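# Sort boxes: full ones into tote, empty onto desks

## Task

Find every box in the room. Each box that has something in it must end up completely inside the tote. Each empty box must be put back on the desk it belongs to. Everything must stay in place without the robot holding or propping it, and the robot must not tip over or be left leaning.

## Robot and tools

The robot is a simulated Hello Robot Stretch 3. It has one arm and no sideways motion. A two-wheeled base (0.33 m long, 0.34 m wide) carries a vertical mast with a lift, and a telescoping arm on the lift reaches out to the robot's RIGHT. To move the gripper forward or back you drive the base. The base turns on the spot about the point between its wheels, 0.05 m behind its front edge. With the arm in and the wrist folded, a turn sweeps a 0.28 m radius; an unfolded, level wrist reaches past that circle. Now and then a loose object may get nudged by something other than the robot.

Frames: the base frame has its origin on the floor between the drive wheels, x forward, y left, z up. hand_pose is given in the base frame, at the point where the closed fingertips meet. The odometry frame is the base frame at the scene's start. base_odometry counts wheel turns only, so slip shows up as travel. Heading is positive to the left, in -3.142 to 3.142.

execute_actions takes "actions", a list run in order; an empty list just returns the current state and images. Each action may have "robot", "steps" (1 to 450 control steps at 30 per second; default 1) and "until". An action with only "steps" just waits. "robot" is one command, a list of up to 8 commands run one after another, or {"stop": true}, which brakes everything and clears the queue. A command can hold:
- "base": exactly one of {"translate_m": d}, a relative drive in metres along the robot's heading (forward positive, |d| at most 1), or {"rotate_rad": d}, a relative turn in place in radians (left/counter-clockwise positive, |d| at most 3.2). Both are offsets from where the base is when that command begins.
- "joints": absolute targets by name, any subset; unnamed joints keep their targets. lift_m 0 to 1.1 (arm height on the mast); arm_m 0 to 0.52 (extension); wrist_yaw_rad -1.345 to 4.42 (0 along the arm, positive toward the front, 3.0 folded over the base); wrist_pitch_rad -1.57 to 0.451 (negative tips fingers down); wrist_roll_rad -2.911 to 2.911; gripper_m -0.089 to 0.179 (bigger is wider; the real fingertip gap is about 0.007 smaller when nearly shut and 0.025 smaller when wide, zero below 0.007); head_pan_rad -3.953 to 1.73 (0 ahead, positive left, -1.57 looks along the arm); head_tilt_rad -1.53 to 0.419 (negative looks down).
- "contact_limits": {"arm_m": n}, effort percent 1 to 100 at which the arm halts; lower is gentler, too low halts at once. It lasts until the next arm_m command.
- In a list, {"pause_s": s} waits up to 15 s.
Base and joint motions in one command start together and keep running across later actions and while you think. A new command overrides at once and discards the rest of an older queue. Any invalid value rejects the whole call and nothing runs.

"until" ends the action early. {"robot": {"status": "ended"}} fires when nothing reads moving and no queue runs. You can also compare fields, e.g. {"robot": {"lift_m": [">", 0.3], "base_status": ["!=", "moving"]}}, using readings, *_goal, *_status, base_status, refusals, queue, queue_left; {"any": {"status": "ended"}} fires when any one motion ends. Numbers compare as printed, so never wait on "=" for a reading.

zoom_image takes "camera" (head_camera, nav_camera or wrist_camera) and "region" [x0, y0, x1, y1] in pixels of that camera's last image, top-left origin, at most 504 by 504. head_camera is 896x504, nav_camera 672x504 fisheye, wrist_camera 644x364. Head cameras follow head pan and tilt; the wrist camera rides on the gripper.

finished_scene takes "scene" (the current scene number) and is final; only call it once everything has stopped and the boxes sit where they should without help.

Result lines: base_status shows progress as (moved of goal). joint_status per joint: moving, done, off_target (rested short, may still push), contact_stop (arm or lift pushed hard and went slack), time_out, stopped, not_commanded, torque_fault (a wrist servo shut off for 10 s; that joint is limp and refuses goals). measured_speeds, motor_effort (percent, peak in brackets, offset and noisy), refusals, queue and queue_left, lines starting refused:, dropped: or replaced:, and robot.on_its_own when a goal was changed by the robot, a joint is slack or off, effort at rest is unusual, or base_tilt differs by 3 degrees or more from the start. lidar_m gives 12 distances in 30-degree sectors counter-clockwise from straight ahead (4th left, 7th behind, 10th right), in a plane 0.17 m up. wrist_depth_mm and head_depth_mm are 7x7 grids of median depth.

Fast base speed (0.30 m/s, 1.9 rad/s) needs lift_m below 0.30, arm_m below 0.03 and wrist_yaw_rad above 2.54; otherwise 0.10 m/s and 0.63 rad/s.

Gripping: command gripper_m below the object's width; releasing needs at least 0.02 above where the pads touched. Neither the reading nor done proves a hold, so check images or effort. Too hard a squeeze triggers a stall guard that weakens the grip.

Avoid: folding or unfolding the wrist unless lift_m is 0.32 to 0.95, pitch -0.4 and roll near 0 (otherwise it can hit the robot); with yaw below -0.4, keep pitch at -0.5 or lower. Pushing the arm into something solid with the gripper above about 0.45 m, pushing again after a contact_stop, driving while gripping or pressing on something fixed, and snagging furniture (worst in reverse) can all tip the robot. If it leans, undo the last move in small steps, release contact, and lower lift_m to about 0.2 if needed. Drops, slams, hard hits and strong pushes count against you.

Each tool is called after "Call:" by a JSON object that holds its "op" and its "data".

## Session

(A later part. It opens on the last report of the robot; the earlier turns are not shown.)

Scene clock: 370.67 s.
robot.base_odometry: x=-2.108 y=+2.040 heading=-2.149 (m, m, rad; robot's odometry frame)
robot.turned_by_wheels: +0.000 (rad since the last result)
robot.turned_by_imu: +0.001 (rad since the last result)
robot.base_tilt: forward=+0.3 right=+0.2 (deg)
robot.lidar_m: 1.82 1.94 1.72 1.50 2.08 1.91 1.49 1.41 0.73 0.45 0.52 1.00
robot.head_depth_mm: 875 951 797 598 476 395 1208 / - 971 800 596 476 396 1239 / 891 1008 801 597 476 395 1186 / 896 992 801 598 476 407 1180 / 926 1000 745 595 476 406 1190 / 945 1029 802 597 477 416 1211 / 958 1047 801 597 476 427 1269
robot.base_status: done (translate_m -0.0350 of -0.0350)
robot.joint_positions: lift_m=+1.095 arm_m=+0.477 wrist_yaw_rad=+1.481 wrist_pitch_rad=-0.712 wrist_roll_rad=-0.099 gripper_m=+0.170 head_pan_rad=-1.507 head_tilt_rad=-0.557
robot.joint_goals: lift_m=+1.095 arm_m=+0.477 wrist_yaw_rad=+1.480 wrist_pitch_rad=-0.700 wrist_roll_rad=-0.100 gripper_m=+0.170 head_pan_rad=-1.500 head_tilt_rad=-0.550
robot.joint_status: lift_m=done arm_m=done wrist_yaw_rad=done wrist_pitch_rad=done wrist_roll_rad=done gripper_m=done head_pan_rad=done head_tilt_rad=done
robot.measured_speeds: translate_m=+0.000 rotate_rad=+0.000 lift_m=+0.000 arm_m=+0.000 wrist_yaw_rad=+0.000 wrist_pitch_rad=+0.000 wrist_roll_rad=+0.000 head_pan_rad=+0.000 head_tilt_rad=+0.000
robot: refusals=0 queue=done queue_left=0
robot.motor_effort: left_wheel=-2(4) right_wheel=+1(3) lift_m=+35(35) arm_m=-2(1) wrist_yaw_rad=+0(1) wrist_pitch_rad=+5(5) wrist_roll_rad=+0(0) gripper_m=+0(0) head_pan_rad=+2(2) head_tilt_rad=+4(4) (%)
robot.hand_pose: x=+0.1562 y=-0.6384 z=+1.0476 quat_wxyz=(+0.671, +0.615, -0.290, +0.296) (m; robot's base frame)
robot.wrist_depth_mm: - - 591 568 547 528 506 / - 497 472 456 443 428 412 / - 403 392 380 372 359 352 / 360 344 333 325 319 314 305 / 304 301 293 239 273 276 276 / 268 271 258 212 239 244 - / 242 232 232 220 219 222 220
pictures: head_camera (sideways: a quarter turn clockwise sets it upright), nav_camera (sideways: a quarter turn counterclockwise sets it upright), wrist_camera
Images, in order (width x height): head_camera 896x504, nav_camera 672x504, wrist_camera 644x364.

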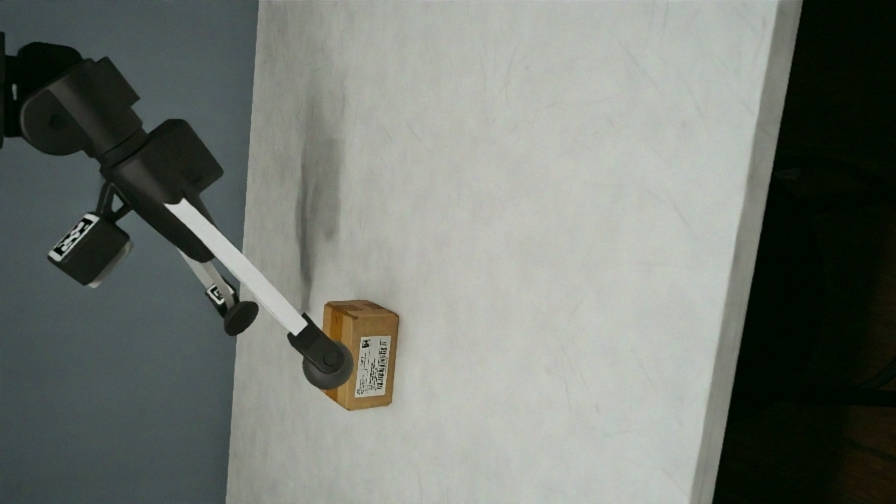

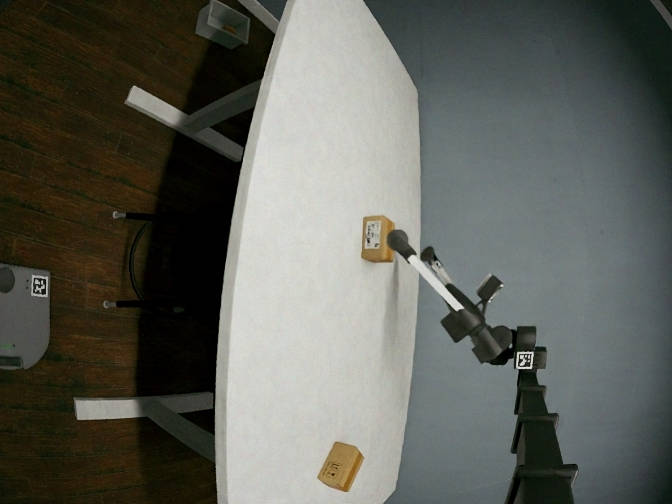

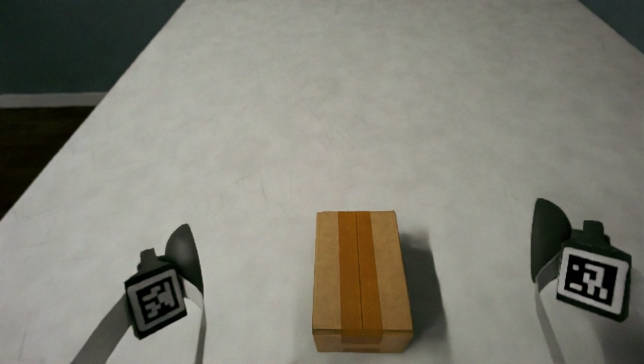

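Call:
{"op": "execute_actions", "data": {"actions": [{"robot": {"joints": {"lift_m": 1.023}}, "steps": 150, "until": {"robot": {"status": "ended"}}}]}}

Scene clock: 373.40 s.
robot.base_odometry: x=-2.108 y=+2.040 heading=-2.149 (m, m, rad; robot's odometry frame)
robot.turned_by_wheels: +0.000 (rad since the last result)
robot.turned_by_imu: +0.000 (rad since the last result)
robot.base_tilt: forward=+0.3 right=+0.2 (deg)
robot.lidar_m: 1.82 1.94 1.72 1.50 2.07 1.91 1.49 1.41 0.73 0.45 0.52 1.00
robot.head_depth_mm: 840 956 799 598 476 396 1202 / 863 - 799 595 477 396 1233 / 898 968 761 598 477 397 1185 / 914 993 764 596 476 406 1186 / 930 1004 798 587 477 405 1191 / 941 1026 798 597 476 415 1212 / 960 1046 802 597 476 427 1261
robot.base_status: done (translate_m -0.0350 of -0.0350)
robot.joint_positions: lift_m=+1.023 arm_m=+0.477 wrist_yaw_rad=+1.481 wrist_pitch_rad=-0.712 wrist_roll_rad=-0.099 gripper_m=+0.170 head_pan_rad=-1.507 head_tilt_rad=-0.557
robot.joint_goals: lift_m=+1.023 arm_m=+0.477 wrist_yaw_rad=+1.480 wrist_pitch_rad=-0.700 wrist_roll_rad=-0.100 gripper_m=+0.170 head_pan_rad=-1.500 head_tilt_rad=-0.550
robot.joint_status: lift_m=done arm_m=done wrist_yaw_rad=done wrist_pitch_rad=done wrist_roll_rad=done gripper_m=done head_pan_rad=done head_tilt_rad=done
robot.measured_speeds: translate_m=+0.000 rotate_rad=+0.000 lift_m=+0.000 arm_m=+0.000 wrist_yaw_rad=+0.000 wrist_pitch_rad=+0.000 wrist_roll_rad=+0.000 head_pan_rad=+0.000 head_tilt_rad=+0.000
robot: refusals=0 queue=done queue_left=0
robot.motor_effort: left_wheel=-2(2) right_wheel=+1(1) lift_m=+15(34) arm_m=-3(2) wrist_yaw_rad=+0(0) wrist_pitch_rad=+5(5) wrist_roll_rad=+0(1) gripper_m=+2(1) head_pan_rad=+2(2) head_tilt_rad=+4(4) (%)
robot.hand_pose: x=+0.1562 y=-0.6384 z=+0.9766 quat_wxyz=(+0.671, +0.615, -0.290, +0.296) (m; robot's base frame)
robot.wrist_depth_mm: - 440 417 402 390 372 359 / 373 343 334 324 314 303 297 / 294 285 277 270 263 256 250 / 248 243 238 171 173 223 217 / 215 214 208 149 146 196 195 / 191 193 184 137 135 174 - / 173 164 165 161 159 158 156
pictures: head_camera (sideways: a quarter turn clockwise sets it upright), nav_camera (sideways: a quarter turn counterclockwise sets it upright), wrist_camera
Images, in order (width x height): head_camera 896x504, nav_camera 672x504, wrist_camera 644x364.

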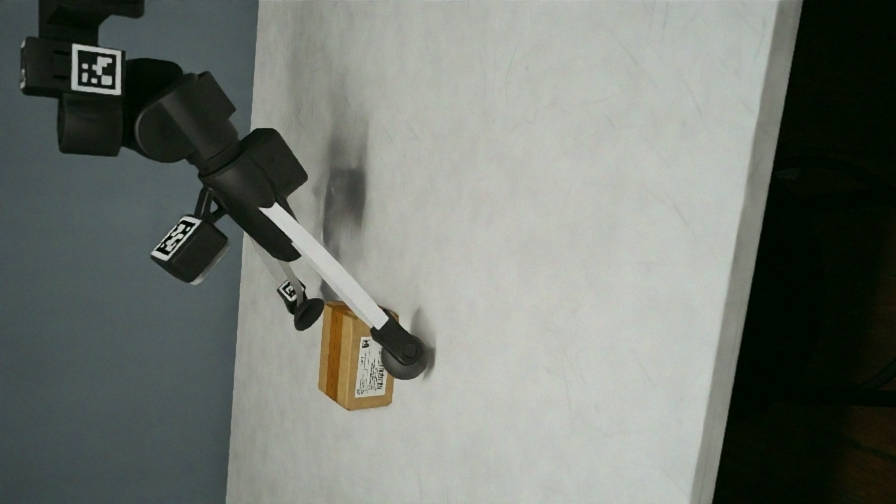

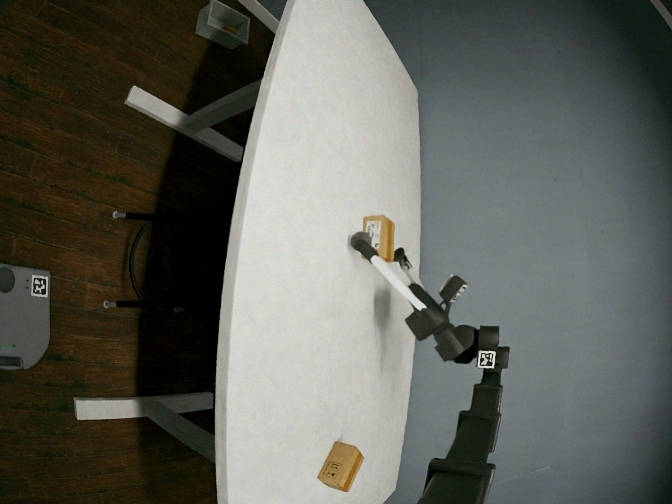

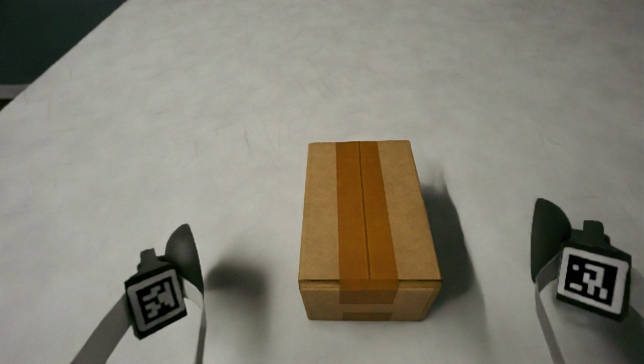

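Call:
{"op": "execute_actions", "data": {"actions": [{"robot": [{"base": {"translate_m": 0.024}}, {"joints": {"gripper_m": 0.025}}], "steps": 150, "until": {"robot": {"status": "ended"}}}]}}

Scene clock: 380.93 s.
robot.base_odometry: x=-2.121 y=+2.020 heading=-2.149 (m, m, rad; robot's odometry frame)
robot.turned_by_wheels: +0.000 (rad since the last result)
robot.turned_by_imu: +0.001 (rad since the last result)
robot.base_tilt: forward=+0.3 right=+0.3 (deg)
robot.lidar_m: 1.80 1.91 1.70 1.50 2.07 1.93 1.51 1.42 0.75 0.45 0.51 0.98
robot.head_depth_mm: 843 961 797 597 476 396 1236 / 863 - 799 598 477 396 1236 / 897 971 761 597 475 396 1054 / 913 991 762 597 475 406 1189 / 928 1010 840 595 477 406 1188 / 943 1022 801 597 477 415 1208 / 960 1047 798 597 476 427 1265
robot.base_status: done (translate_m +0.0240 of +0.0240)
robot.joint_positions: lift_m=+1.023 arm_m=+0.477 wrist_yaw_rad=+1.478 wrist_pitch_rad=-0.710 wrist_roll_rad=-0.099 gripper_m=+0.027 head_pan_rad=-1.507 head_tilt_rad=-0.557
robot.joint_goals: lift_m=+1.023 arm_m=+0.477 wrist_yaw_rad=+1.480 wrist_pitch_rad=-0.700 wrist_roll_rad=-0.100 gripper_m=+0.025 head_pan_rad=-1.500 head_tilt_rad=-0.550
robot.joint_status: lift_m=done arm_m=done wrist_yaw_rad=done wrist_pitch_rad=done wrist_roll_rad=done gripper_m=done head_pan_rad=done head_tilt_rad=done
robot.measured_speeds: translate_m=+0.000 rotate_rad=+0.000 lift_m=+0.000 arm_m=+0.000 wrist_yaw_rad=+0.000 wrist_pitch_rad=+0.000 wrist_roll_rad=+0.000 head_pan_rad=+0.000 head_tilt_rad=+0.000
robot: refusals=0 queue=done queue_left=0
robot.motor_effort: left_wheel=-2(1) right_wheel=+1(7) lift_m=+15(15) arm_m=-2(2) wrist_yaw_rad=+2(2) wrist_pitch_rad=+4(5) wrist_roll_rad=+0(0) gripper_m=-45(100) head_pan_rad=+2(2) head_tilt_rad=+4(4) (%)
robot.hand_pose: x=+0.1564 y=-0.6389 z=+0.9769 quat_wxyz=(+0.671, +0.614, -0.291, +0.296) (m; robot's base frame)
robot.wrist_depth_mm: - 436 421 404 389 376 363 / 372 347 336 326 316 305 297 / 294 287 280 274 264 258 252 / 247 244 239 228 223 223 219 / 216 213 211 145 144 196 193 / 192 189 186 130 128 174 173 / 172 169 166 119 118 158 156
pictures: head_camera (sideways: a quarter turn clockwise sets it upright), nav_camera (sideways: a quarter turn counterclockwise sets it upright), wrist_camera
Images, in order (width x height): head_camera 896x504, nav_camera 672x504, wrist_camera 644x364.

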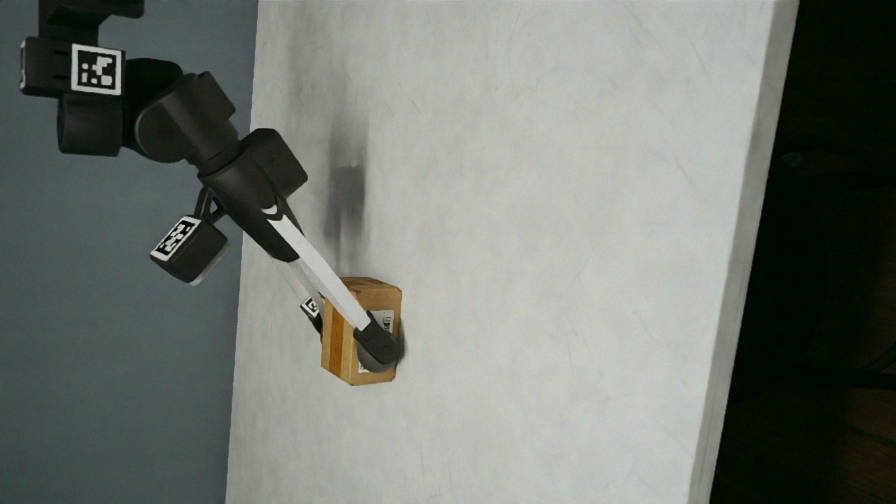

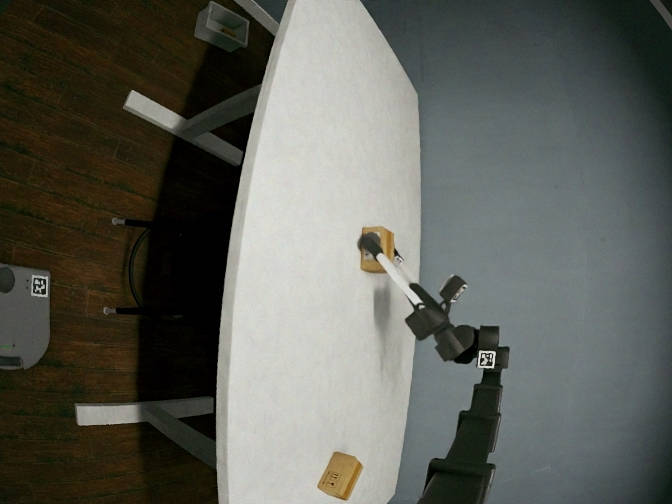

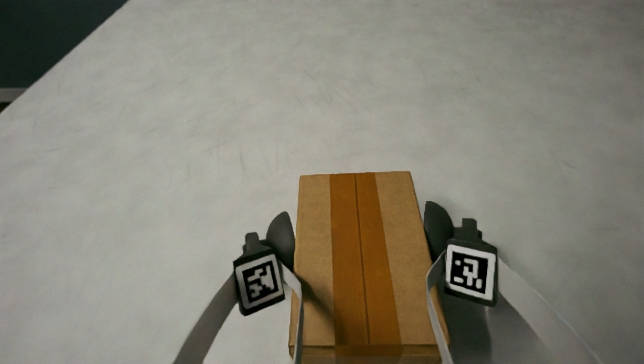

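Call:
{"op": "execute_actions", "data": {"actions": [{"robot": {"joints": {"lift_m": 1.045}}, "steps": 150, "until": {"robot": {"status": "ended"}}}, {"steps": 10}]}}

Scene clock: 382.97 s.
robot.base_odometry: x=-2.121 y=+2.020 heading=-2.149 (m, m, rad; robot's odometry frame)
robot.turned_by_wheels: +0.000 (rad since the last result)
robot.turned_by_imu: +0.000 (rad since the last result)
robot.base_tilt: forward=+0.4 right=+0.3 (deg)
robot.lidar_m: 1.80 1.91 1.71 1.50 2.07 1.93 1.51 1.41 0.75 0.45 0.51 0.97
robot.head_depth_mm: 896 951 799 597 476 396 1236 / - 990 798 595 476 396 1235 / 899 953 800 596 476 396 1054 / 910 1010 763 597 476 405 1190 / 925 1008 649 597 476 406 1191 / 941 1027 801 596 476 415 1206 / 961 1048 798 598 477 426 1262
robot.base_status: done (translate_m +0.0240 of +0.0240)
robot.joint_positions: lift_m=+1.044 arm_m=+0.477 wrist_yaw_rad=+1.478 wrist_pitch_rad=-0.737 wrist_roll_rad=-0.099 gripper_m=+0.026 head_pan_rad=-1.507 head_tilt_rad=-0.557
robot.joint_goals: lift_m=+1.045 arm_m=+0.477 wrist_yaw_rad=+1.480 wrist_pitch_rad=-0.700 wrist_roll_rad=-0.100 gripper_m=+0.025 head_pan_rad=-1.500 head_tilt_rad=-0.550
robot.joint_status: lift_m=done arm_m=done wrist_yaw_rad=done wrist_pitch_rad=done wrist_roll_rad=done gripper_m=done head_pan_rad=done head_tilt_rad=done
robot.measured_speeds: translate_m=+0.000 rotate_rad=+0.000 lift_m=+0.000 arm_m=+0.000 wrist_yaw_rad=+0.000 wrist_pitch_rad=+0.000 wrist_roll_rad=+0.000 head_pan_rad=+0.000 head_tilt_rad=+0.000
robot: refusals=0 queue=done queue_left=0
robot.motor_effort: left_wheel=-2(2) right_wheel=+1(0) lift_m=+38(38) arm_m=-2(3) wrist_yaw_rad=+2(2) wrist_pitch_rad=+16(18) wrist_roll_rad=+0(0) gripper_m=-19(33) head_pan_rad=+2(2) head_tilt_rad=+4(4) (%)
robot.hand_pose: x=+0.1515 y=-0.6384 z=+0.9931 quat_wxyz=(+0.674, +0.619, -0.283, +0.287) (m; robot's base frame)
robot.wrist_depth_mm: - 447 432 421 401 389 375 / - 364 349 341 331 321 315 / 314 305 298 287 280 275 267 / 266 261 256 245 237 240 235 / 234 230 228 146 143 213 208 / 207 204 204 131 129 191 188 / 187 185 181 120 118 173 171
pictures: head_camera (sideways: a quarter turn clockwise sets it upright), nav_camera (sideways: a quarter turn counterclockwise sets it upright), wrist_camera
Images, in order (width x height): head_camera 896x504, nav_camera 672x504, wrist_camera 644x364.

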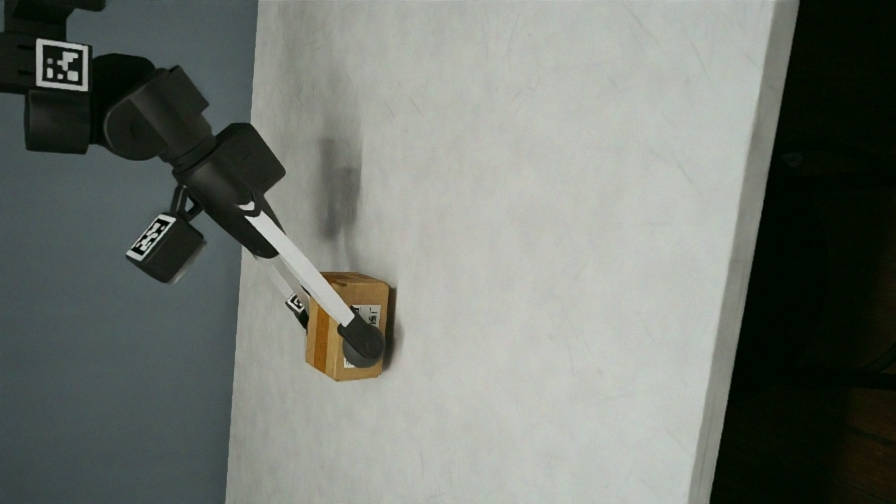

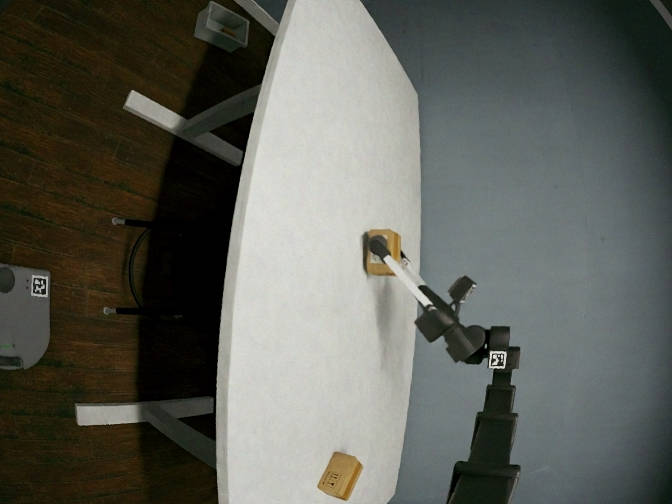

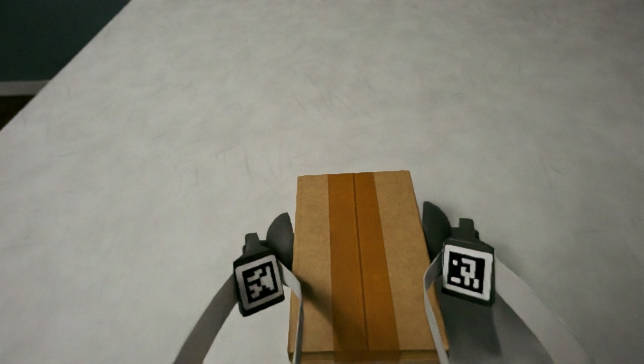

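Call:
{"op": "execute_actions", "data": {"actions": [{"robot": {"joints": {"lift_m": 1.095}}, "steps": 20, "until": {"robot": {"status": "ended"}}}, {"robot": {"base": {"translate_m": 1.0}, "joints": {"arm_m": 0.2, "head_pan_rad": -1.3, "head_tilt_rad": -1.0}}, "steps": 150, "until": {"robot": {"arm_m": ["<", 0.3]}}}, {"robot": {"joints": {"wrist_yaw_rad": 0.13}}, "steps": 400, "until": {"robot": {"status": "ended"}}}]}}

Scene clock: 408.60 s.
robot.base_odometry: x=-2.667 y=+1.183 heading=-2.149 (m, m, rad; robot's odometry frame)
robot.turned_by_wheels: +0.000 (rad since the last result)
robot.turned_by_imu: +0.000 (rad since the last result)
robot.base_tilt: forward=+0.4 right=+0.2 (deg)
robot.lidar_m: 0.81 0.86 1.24 1.44 2.00 2.43 2.50 0.87 0.71 1.13 1.08 0.83
robot.head_depth_mm: 1064 1265 1500 1446 1301 1188 1113 / 1126 1327 1541 1449 1302 1194 - / 1164 1380 1558 1449 1312 1210 - / 1211 1446 1603 1452 1313 1211 1126 / 1266 1527 1633 1444 1324 1211 1116 / 1321 1525 1611 1449 1333 1215 1115 / 1208 1321 1440 1444 1332 1219 1120
robot.base_status: done (translate_m +1.0000 of +1.0000)
robot.joint_positions: lift_m=+1.094 arm_m=+0.200 wrist_yaw_rad=+0.132 wrist_pitch_rad=-0.738 wrist_roll_rad=-0.099 gripper_m=+0.026 head_pan_rad=-1.307 head_tilt_rad=-0.988
robot.joint_goals: lift_m=+1.095 arm_m=+0.200 wrist_yaw_rad=+0.130 wrist_pitch_rad=-0.700 wrist_roll_rad=-0.100 gripper_m=+0.025 head_pan_rad=-1.300 head_tilt_rad=-1.000
robot.joint_status: lift_m=done arm_m=done wrist_yaw_rad=done wrist_pitch_rad=done wrist_roll_rad=done gripper_m=done head_pan_rad=done head_tilt_rad=done
robot.measured_speeds: translate_m=+0.000 rotate_rad=+0.000 lift_m=+0.000 arm_m=+0.000 wrist_yaw_rad=+0.000 wrist_pitch_rad=+0.000 wrist_roll_rad=+0.000 head_pan_rad=+0.000 head_tilt_rad=+0.000
robot: refusals=0 queue=done queue_left=0
robot.motor_effort: left_wheel=-2(2) right_wheel=+1(7) lift_m=+38(41) arm_m=-2(1) wrist_yaw_rad=-1(6) wrist_pitch_rad=+17(17) wrist_roll_rad=+0(0) gripper_m=-20(18) head_pan_rad=+2(13) head_tilt_rad=-7(38) (%)
robot.hand_pose: x=+0.0013 y=-0.5171 z=+1.0429 quat_wxyz=(+0.706, +0.308, -0.607, -0.196) (m; robot's base frame)
robot.wrist_depth_mm: 718 857 797 743 681 507 473 / 730 962 916 849 783 420 395 / 751 - - - 897 358 341 / 778 - - - 998 311 297 / 792 - - 145 144 272 263 / 804 - - 131 130 248 237 / 829 - - 120 118 250 216
pictures: head_camera (sideways: a quarter turn clockwise sets it upright), nav_camera (sideways: a quarter turn counterclockwise sets it upright), wrist_camera
Images, in order (width x height): head_camera 896x504, nav_camera 672x504, wrist_camera 644x364.

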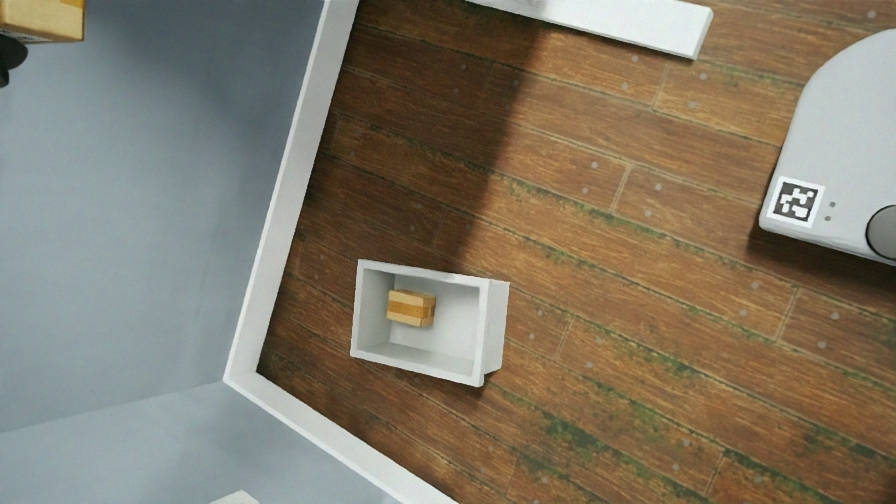

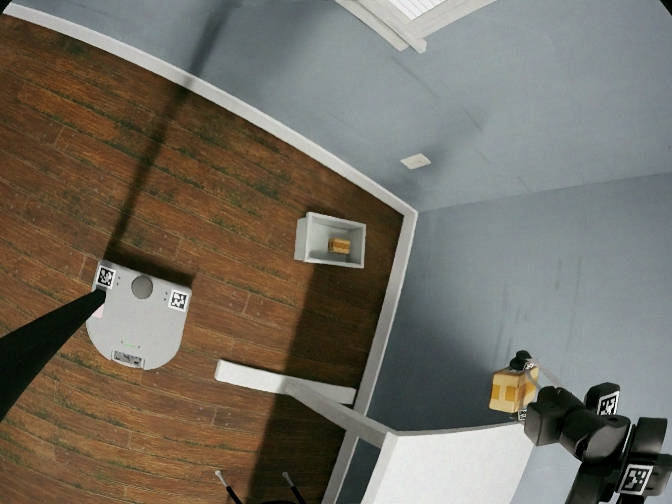

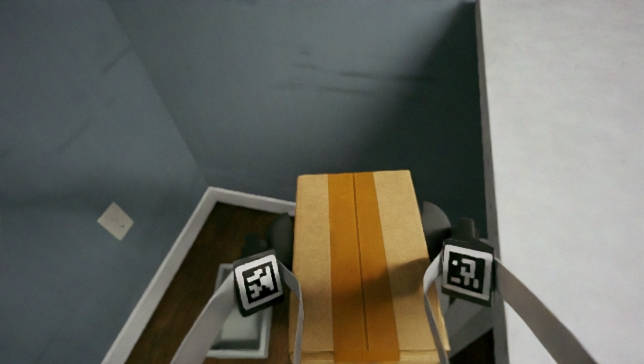

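Call:
{"op": "execute_actions", "data": {"actions": [{"robot": {"base": {"translate_m": 0.37}}, "steps": 100, "until": {"robot": {"translate_m": [">", 0.1]}}}, {"robot": {"joints": {"lift_m": 0.32, "wrist_yaw_rad": 0.14, "wrist_pitch_rad": -0.92, "head_pan_rad": -1.5, "head_tilt_rad": -1.05}}, "steps": 150, "until": {"robot": {"lift_m": ["<", 0.6]}}}, {"robot": {"joints": {"arm_m": 0.41}}, "steps": 300, "until": {"robot": {"status": "ended"}}}]}}

Scene clock: 433.97 s.
robot.base_odometry: x=-2.869 y=+0.873 heading=-2.149 (m, m, rad; robot's odometry frame)
robot.turned_by_wheels: +0.000 (rad since the last result)
robot.turned_by_imu: +0.001 (rad since the last result)
robot.base_tilt: forward=+0.3 right=+0.3 (deg)
robot.lidar_m: 0.45 0.47 0.68 1.60 1.50 2.73 2.87 1.34 0.90 1.15 0.59 0.46
robot.head_depth_mm: 1141 1357 1514 1409 1283 1188 1109 / 1163 1389 1553 1389 1286 1195 - / 1189 1425 1575 1332 1292 1202 - / 1211 1456 1567 1400 1290 1216 1115 / 1242 1448 1551 1419 1296 1201 1114 / 1106 1191 1291 1358 1290 1198 1118 / 881 938 994 1064 1140 1161 1118
robot.base_status: done (translate_m +0.3700 of +0.3700)
robot.joint_positions: lift_m=+0.320 arm_m=+0.410 wrist_yaw_rad=+0.138 wrist_pitch_rad=-0.948 wrist_roll_rad=-0.099 gripper_m=+0.026 head_pan_rad=-1.493 head_tilt_rad=-1.037
robot.joint_goals: lift_m=+0.320 arm_m=+0.410 wrist_yaw_rad=+0.140 wrist_pitch_rad=-0.920 wrist_roll_rad=-0.100 gripper_m=+0.025 head_pan_rad=-1.500 head_tilt_rad=-1.050
robot.joint_status: lift_m=done arm_m=done wrist_yaw_rad=done wrist_pitch_rad=done wrist_roll_rad=done gripper_m=done head_pan_rad=done head_tilt_rad=done
robot.measured_speeds: translate_m=+0.000 rotate_rad=+0.000 lift_m=+0.000 arm_m=+0.000 wrist_yaw_rad=+0.000 wrist_pitch_rad=+0.000 wrist_roll_rad=+0.000 head_pan_rad=+0.000 head_tilt_rad=+0.000
robot: refusals=0 queue=done queue_left=0
robot.motor_effort: left_wheel=-2(1) right_wheel=+1(6) lift_m=+18(39) arm_m=+3(5) wrist_yaw_rad=+2(4) wrist_pitch_rad=+12(18) wrist_roll_rad=+0(1) gripper_m=-20(19) head_pan_rad=-2(14) head_tilt_rad=-7(15) (%)
robot.hand_pose: x=-0.0037 y=-0.6834 z=+0.2369 quat_wxyz=(+0.679, +0.379, -0.572, -0.260) (m; robot's base frame)
robot.wrist_depth_mm: 376 490 615 591 562 523 492 / 388 501 561 543 532 513 504 / 400 501 509 363 465 472 464 / 399 469 439 412 332 434 426 / 413 437 416 146 143 401 395 / 402 404 394 131 130 375 371 / 383 375 316 120 118 350 345
pictures: head_camera (sideways: a quarter turn clockwise sets it upright), nav_camera (sideways: a quarter turn counterclockwise sets it upright), wrist_camera
Images, in order (width x height): head_camera 896x504, nav_camera 672x504, wrist_camera 644x364.

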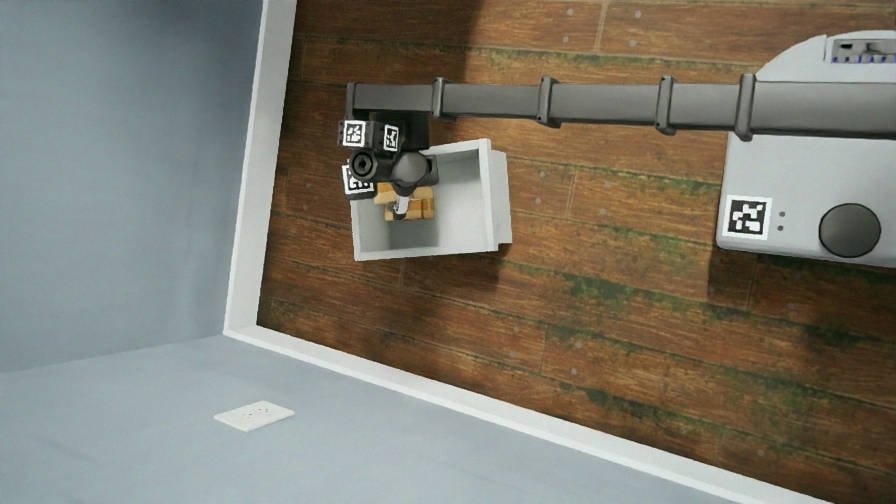

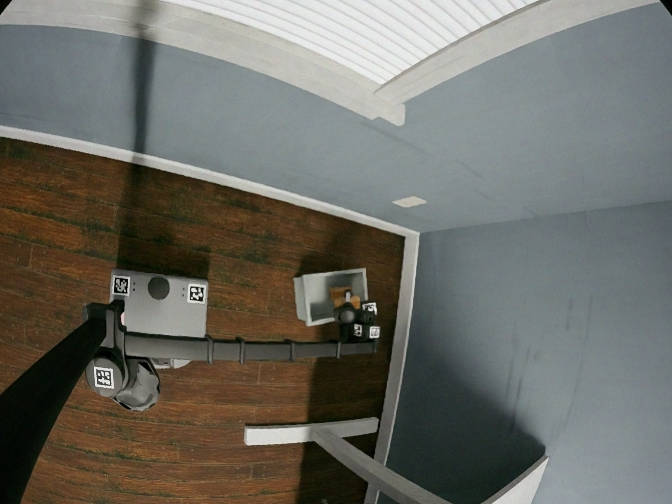

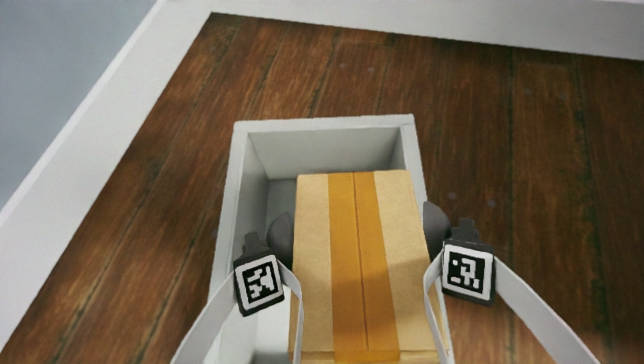

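Call:
{"op": "execute_actions", "data": {"actions": [{"robot": {"base": {"translate_m": 0.018}, "joints": {"arm_m": 0.376, "lift_m": 0.27, "head_pan_rad": -1.75, "head_tilt_rad": -1.0}}, "steps": 150, "until": {"robot": {"status": "ended"}}}]}}

Call:
{"op": "zoom_image", "data": {"camera": "head_camera", "region": [300, 150, 600, 400]}}

Scene clock: 441.33 s.
robot.base_odometry: x=-2.879 y=+0.858 heading=-2.149 (m, m, rad; robot's odometry frame)
robot.turned_by_wheels: +0.000 (rad since the last result)
robot.turned_by_imu: +0.001 (rad since the last result)
robot.base_tilt: forward=+0.4 right=+0.2 (deg)
robot.lidar_m: 0.43 0.45 0.66 1.66 1.50 2.74 3.30 1.21 0.91 0.61 0.57 0.44
robot.head_depth_mm: 1178 1412 1561 1431 1302 1196 1130 / 1176 1400 1566 1440 1307 1221 - / 1163 1398 1581 1458 1311 1221 - / 1161 1383 1583 1393 1317 1200 1101 / 1153 1378 1569 1409 1312 1211 1119 / 1149 1361 1580 1457 1323 1210 1114 / 1142 1346 1493 1383 1292 1202 1118
robot.base_status: done (translate_m +0.0180 of +0.0180)
robot.joint_positions: lift_m=+0.270 arm_m=+0.376 wrist_yaw_rad=+0.139 wrist_pitch_rad=-0.948 wrist_roll_rad=-0.099 gripper_m=+0.026 head_pan_rad=-1.743 head_tilt_rad=-1.001
robot.joint_goals: lift_m=+0.270 arm_m=+0.376 wrist_yaw_rad=+0.140 wrist_pitch_rad=-0.920 wrist_roll_rad=-0.100 gripper_m=+0.025 head_pan_rad=-1.750 head_tilt_rad=-1.000
robot.joint_status: lift_m=done arm_m=done wrist_yaw_rad=done wrist_pitch_rad=done wrist_roll_rad=done gripper_m=done head_pan_rad=done head_tilt_rad=done
robot.measured_speeds: translate_m=+0.000 rotate_rad=+0.000 lift_m=+0.000 arm_m=+0.000 wrist_yaw_rad=+0.000 wrist_pitch_rad=+0.000 wrist_roll_rad=+0.000 head_pan_rad=+0.000 head_tilt_rad=+0.000
robot: refusals=0 queue=done queue_left=0
robot.motor_effort: left_wheel=-2(1) right_wheel=+1(7) lift_m=+18(18) arm_m=-3(2) wrist_yaw_rad=+2(2) wrist_pitch_rad=+12(13) wrist_roll_rad=+0(0) gripper_m=-20(19) head_pan_rad=-2(17) head_tilt_rad=+1(8) (%)
robot.hand_pose: x=-0.0037 y=-0.6499 z=+0.1868 quat_wxyz=(+0.679, +0.379, -0.572, -0.260) (m; robot's base frame)
robot.wrist_depth_mm: 358 458 543 528 516 502 485 / 368 475 483 330 331 451 442 / 370 448 432 379 360 416 405 / 382 414 351 342 255 377 373 / 377 380 363 145 143 352 346 / 357 352 347 131 130 327 321 / 333 329 242 120 118 214 304
pictures: head_camera (sideways: a quarter turn clockwise sets it upright), nav_camera (sideways: a quarter turn counterclockwise sets it upright), wrist_camera
Images, in order (width x height): head_camera 896x504, nav_camera 672x504, wrist_camera 644x364.

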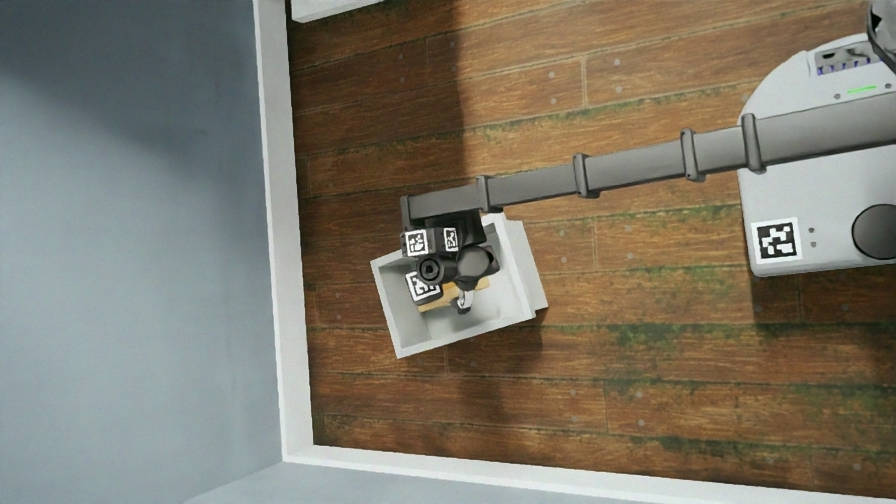

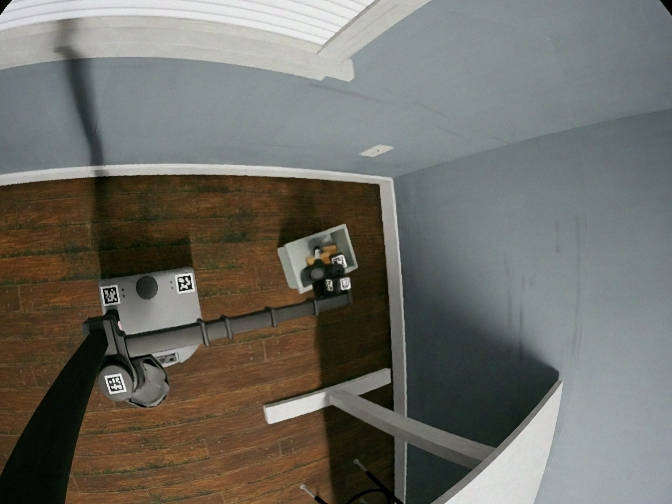

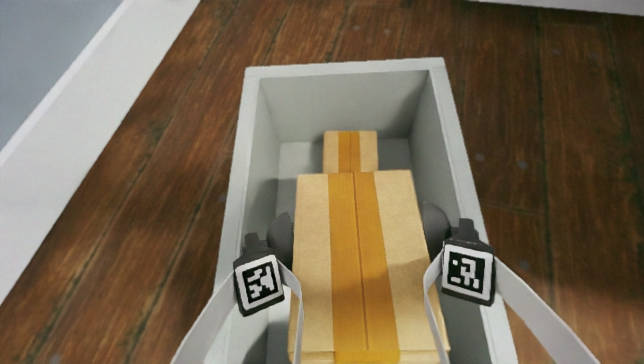

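Region (300, 150, 600, 400) of head_camera's 896x504 image, scaled by 1.680, with more detail than that image has.

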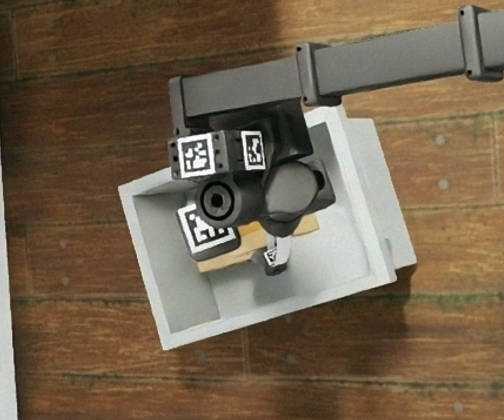

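Call:
{"op": "execute_actions", "data": {"actions": [{"robot": {"joints": {"arm_m": 0.398, "lift_m": 0.22}}, "steps": 150, "until": {"robot": {"status": "ended"}}}, {"robot": {"joints": {"lift_m": 0.165}}, "steps": 150, "until": {"robot": {"status": "ended"}}}]}}

Scene clock: 448.83 s.
robot.base_odometry: x=-2.879 y=+0.858 heading=-2.149 (m, m, rad; robot's odometry frame)
robot.turned_by_wheels: +0.000 (rad since the last result)
robot.turned_by_imu: +0.001 (rad since the last result)
robot.base_tilt: forward=+0.3 right=+0.2 (deg)
robot.lidar_m: 0.43 0.45 0.65 1.66 1.50 2.74 3.31 1.22 0.91 1.16 0.57 0.44
robot.head_depth_mm: 1183 1415 1564 1440 1301 1193 1125 / 1175 1411 1565 1451 1307 1202 - / 1169 1394 1588 1446 1322 1217 - / 1160 1384 1585 1463 1318 1206 1102 / 1155 1370 1573 1407 1314 1207 1113 / 1147 1362 1565 1457 1329 1213 1115 / 1147 1349 1496 1385 1292 1197 1113
robot.base_status: done (translate_m +0.0180 of +0.0180)
robot.joint_positions: lift_m=+0.165 arm_m=+0.398 wrist_yaw_rad=+0.139 wrist_pitch_rad=-0.949 wrist_roll_rad=-0.099 gripper_m=+0.026 head_pan_rad=-1.743 head_tilt_rad=-1.001
robot.joint_goals: lift_m=+0.165 arm_m=+0.398 wrist_yaw_rad=+0.140 wrist_pitch_rad=-0.920 wrist_roll_rad=-0.100 gripper_m=+0.025 head_pan_rad=-1.750 head_tilt_rad=-1.000
robot.joint_status: lift_m=done arm_m=done wrist_yaw_rad=done wrist_pitch_rad=done wrist_roll_rad=done gripper_m=done head_pan_rad=done head_tilt_rad=done
robot.measured_speeds: translate_m=+0.000 rotate_rad=+0.000 lift_m=+0.000 arm_m=+0.000 wrist_yaw_rad=+0.000 wrist_pitch_rad=+0.000 wrist_roll_rad=+0.000 head_pan_rad=+0.000 head_tilt_rad=+0.000
robot: refusals=0 queue=done queue_left=0
robot.motor_effort: left_wheel=-2(2) right_wheel=+1(0) lift_m=+18(18) arm_m=+3(1) wrist_yaw_rad=+2(1) wrist_pitch_rad=+13(13) wrist_roll_rad=+0(0) gripper_m=-19(19) head_pan_rad=-2(3) head_tilt_rad=+1(1) (%)
robot.hand_pose: x=-0.0037 y=-0.6713 z=+0.0818 quat_wxyz=(+0.679, +0.379, -0.572, -0.261) (m; robot's base frame)
robot.wrist_depth_mm: 346 393 227 242 241 206 340 / 347 347 241 269 268 175 309 / 325 310 237 240 270 163 280 / 295 159 234 223 241 165 255 / 271 145 207 145 143 154 127 / 251 133 184 131 130 150 118 / 234 124 220 120 118 185 109
pictures: head_camera (sideways: a quarter turn clockwise sets it upright), nav_camera (sideways: a quarter turn counterclockwise sets it upright), wrist_camera
Images, in order (width x height): head_camera 896x504, nav_camera 672x504, wrist_camera 644x364.

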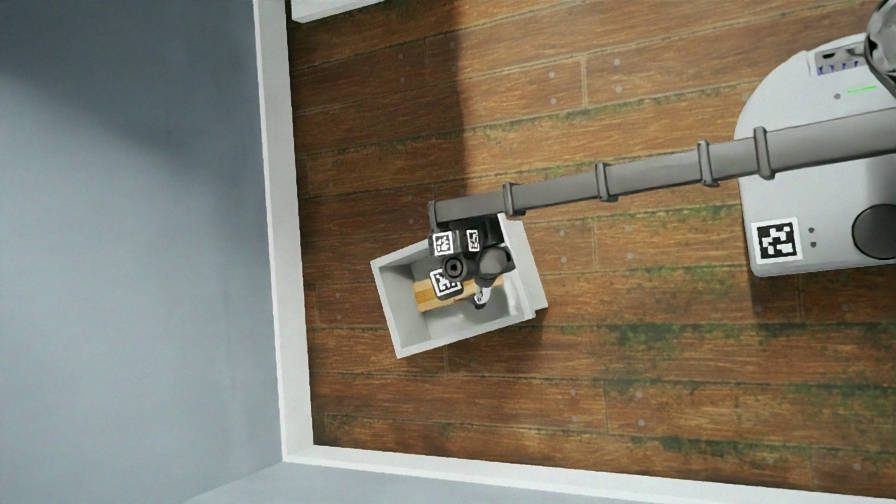

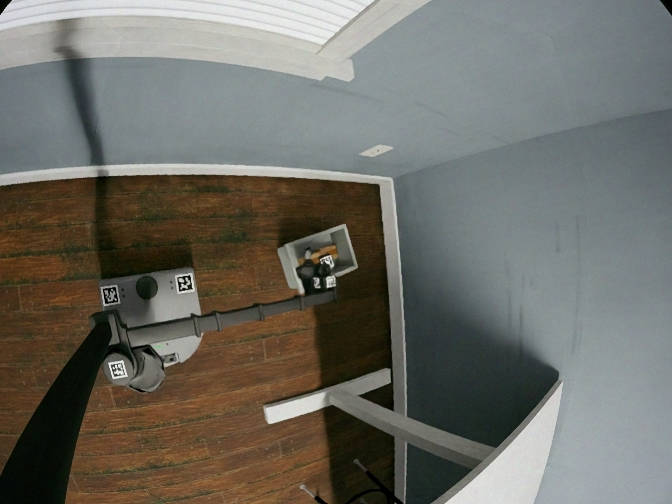

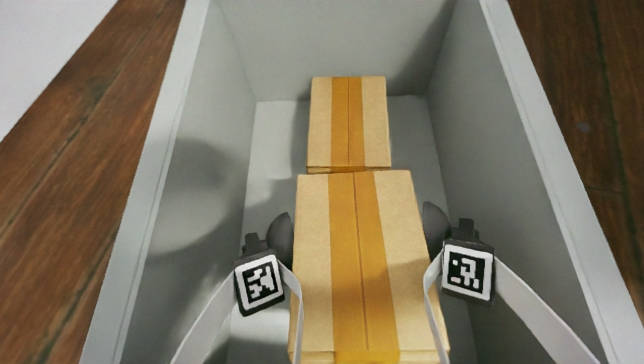

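Call:
{"op": "execute_actions", "data": {"actions": [{"robot": {"joints": {"arm_m": 0.412, "lift_m": 0.125}}, "steps": 150, "until": {"robot": {"status": "ended"}}}]}}

Scene clock: 452.33 s.
robot.base_odometry: x=-2.879 y=+0.858 heading=-2.149 (m, m, rad; robot's odometry frame)
robot.turned_by_wheels: +0.000 (rad since the last result)
robot.turned_by_imu: +0.001 (rad since the last result)
robot.base_tilt: forward=+0.4 right=+0.2 (deg)
robot.lidar_m: 0.43 0.45 0.65 1.66 1.51 2.74 3.30 1.22 0.91 1.16 0.57 0.44
robot.head_depth_mm: 1188 1414 1572 1436 1309 1200 1115 / 1168 1394 1567 1428 1309 1208 - / 1167 1394 1581 1463 1312 1214 - / 1160 1375 1581 1468 1312 1206 1099 / 1155 1361 1572 1411 1315 1211 1112 / 1148 1365 1573 1447 1321 1207 1119 / 1140 1345 1494 1394 1289 1201 1126
robot.base_status: done (translate_m +0.0180 of +0.0180)
robot.joint_positions: lift_m=+0.125 arm_m=+0.412 wrist_yaw_rad=+0.139 wrist_pitch_rad=-0.949 wrist_roll_rad=-0.099 gripper_m=+0.026 head_pan_rad=-1.743 head_tilt_rad=-1.001
robot.joint_goals: lift_m=+0.125 arm_m=+0.412 wrist_yaw_rad=+0.140 wrist_pitch_rad=-0.920 wrist_roll_rad=-0.100 gripper_m=+0.025 head_pan_rad=-1.750 head_tilt_rad=-1.000
robot.joint_status: lift_m=done arm_m=done wrist_yaw_rad=done wrist_pitch_rad=done wrist_roll_rad=done gripper_m=done head_pan_rad=done head_tilt_rad=done
robot.measured_speeds: translate_m=+0.000 rotate_rad=+0.000 lift_m=+0.000 arm_m=+0.000 wrist_yaw_rad=+0.000 wrist_pitch_rad=+0.000 wrist_roll_rad=+0.000 head_pan_rad=+0.000 head_tilt_rad=+0.000
robot: refusals=0 queue=done queue_left=0
robot.motor_effort: left_wheel=-1(2) right_wheel=+0(0) lift_m=+18(19) arm_m=+2(5) wrist_yaw_rad=+2(2) wrist_pitch_rad=+13(13) wrist_roll_rad=+0(0) gripper_m=-21(19) head_pan_rad=-3(2) head_tilt_rad=+1(1) (%)
robot.hand_pose: x=-0.0037 y=-0.6852 z=+0.0418 quat_wxyz=(+0.679, +0.379, -0.572, -0.261) (m; robot's base frame)
robot.wrist_depth_mm: 329 144 218 226 226 156 124 / 299 133 249 210 252 157 109 / 189 133 243 188 236 158 103 / 104 131 225 182 215 161 103 / 101 130 211 145 143 150 104 / 100 129 190 131 130 145 105 / 100 128 184 120 118 173 100
pictures: head_camera (sideways: a quarter turn clockwise sets it upright), nav_camera (sideways: a quarter turn counterclockwise sets it upright), wrist_camera
Images, in order (width x height): head_camera 896x504, nav_camera 672x504, wrist_camera 644x364.

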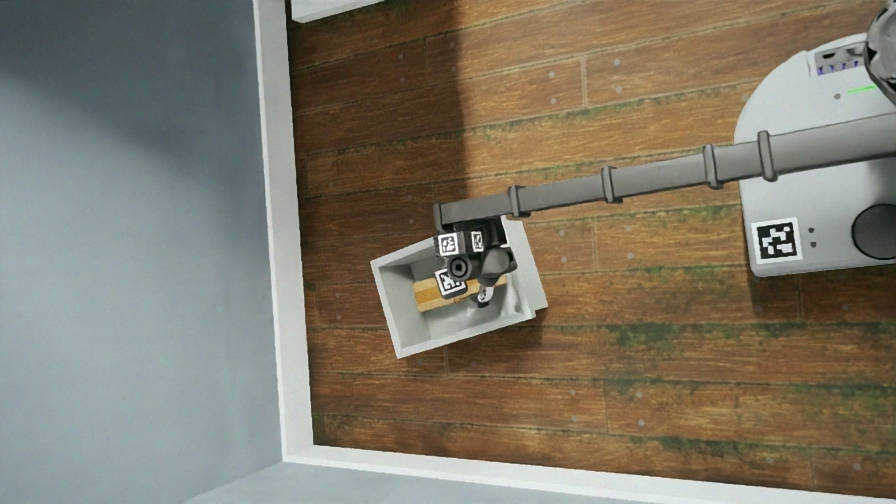

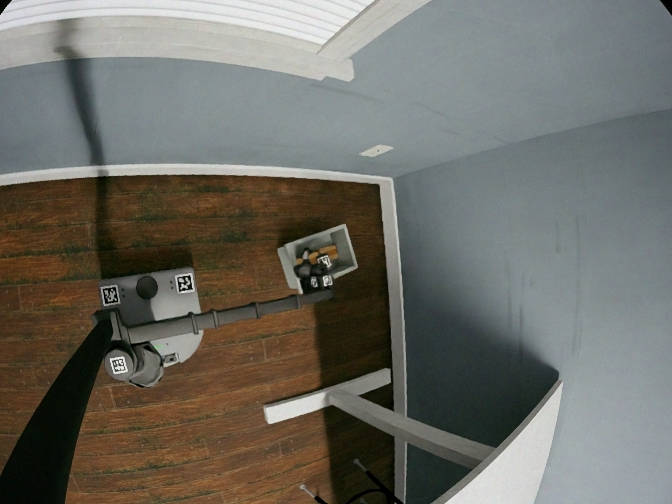

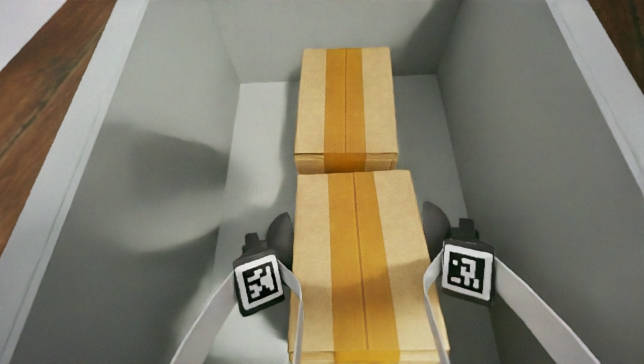

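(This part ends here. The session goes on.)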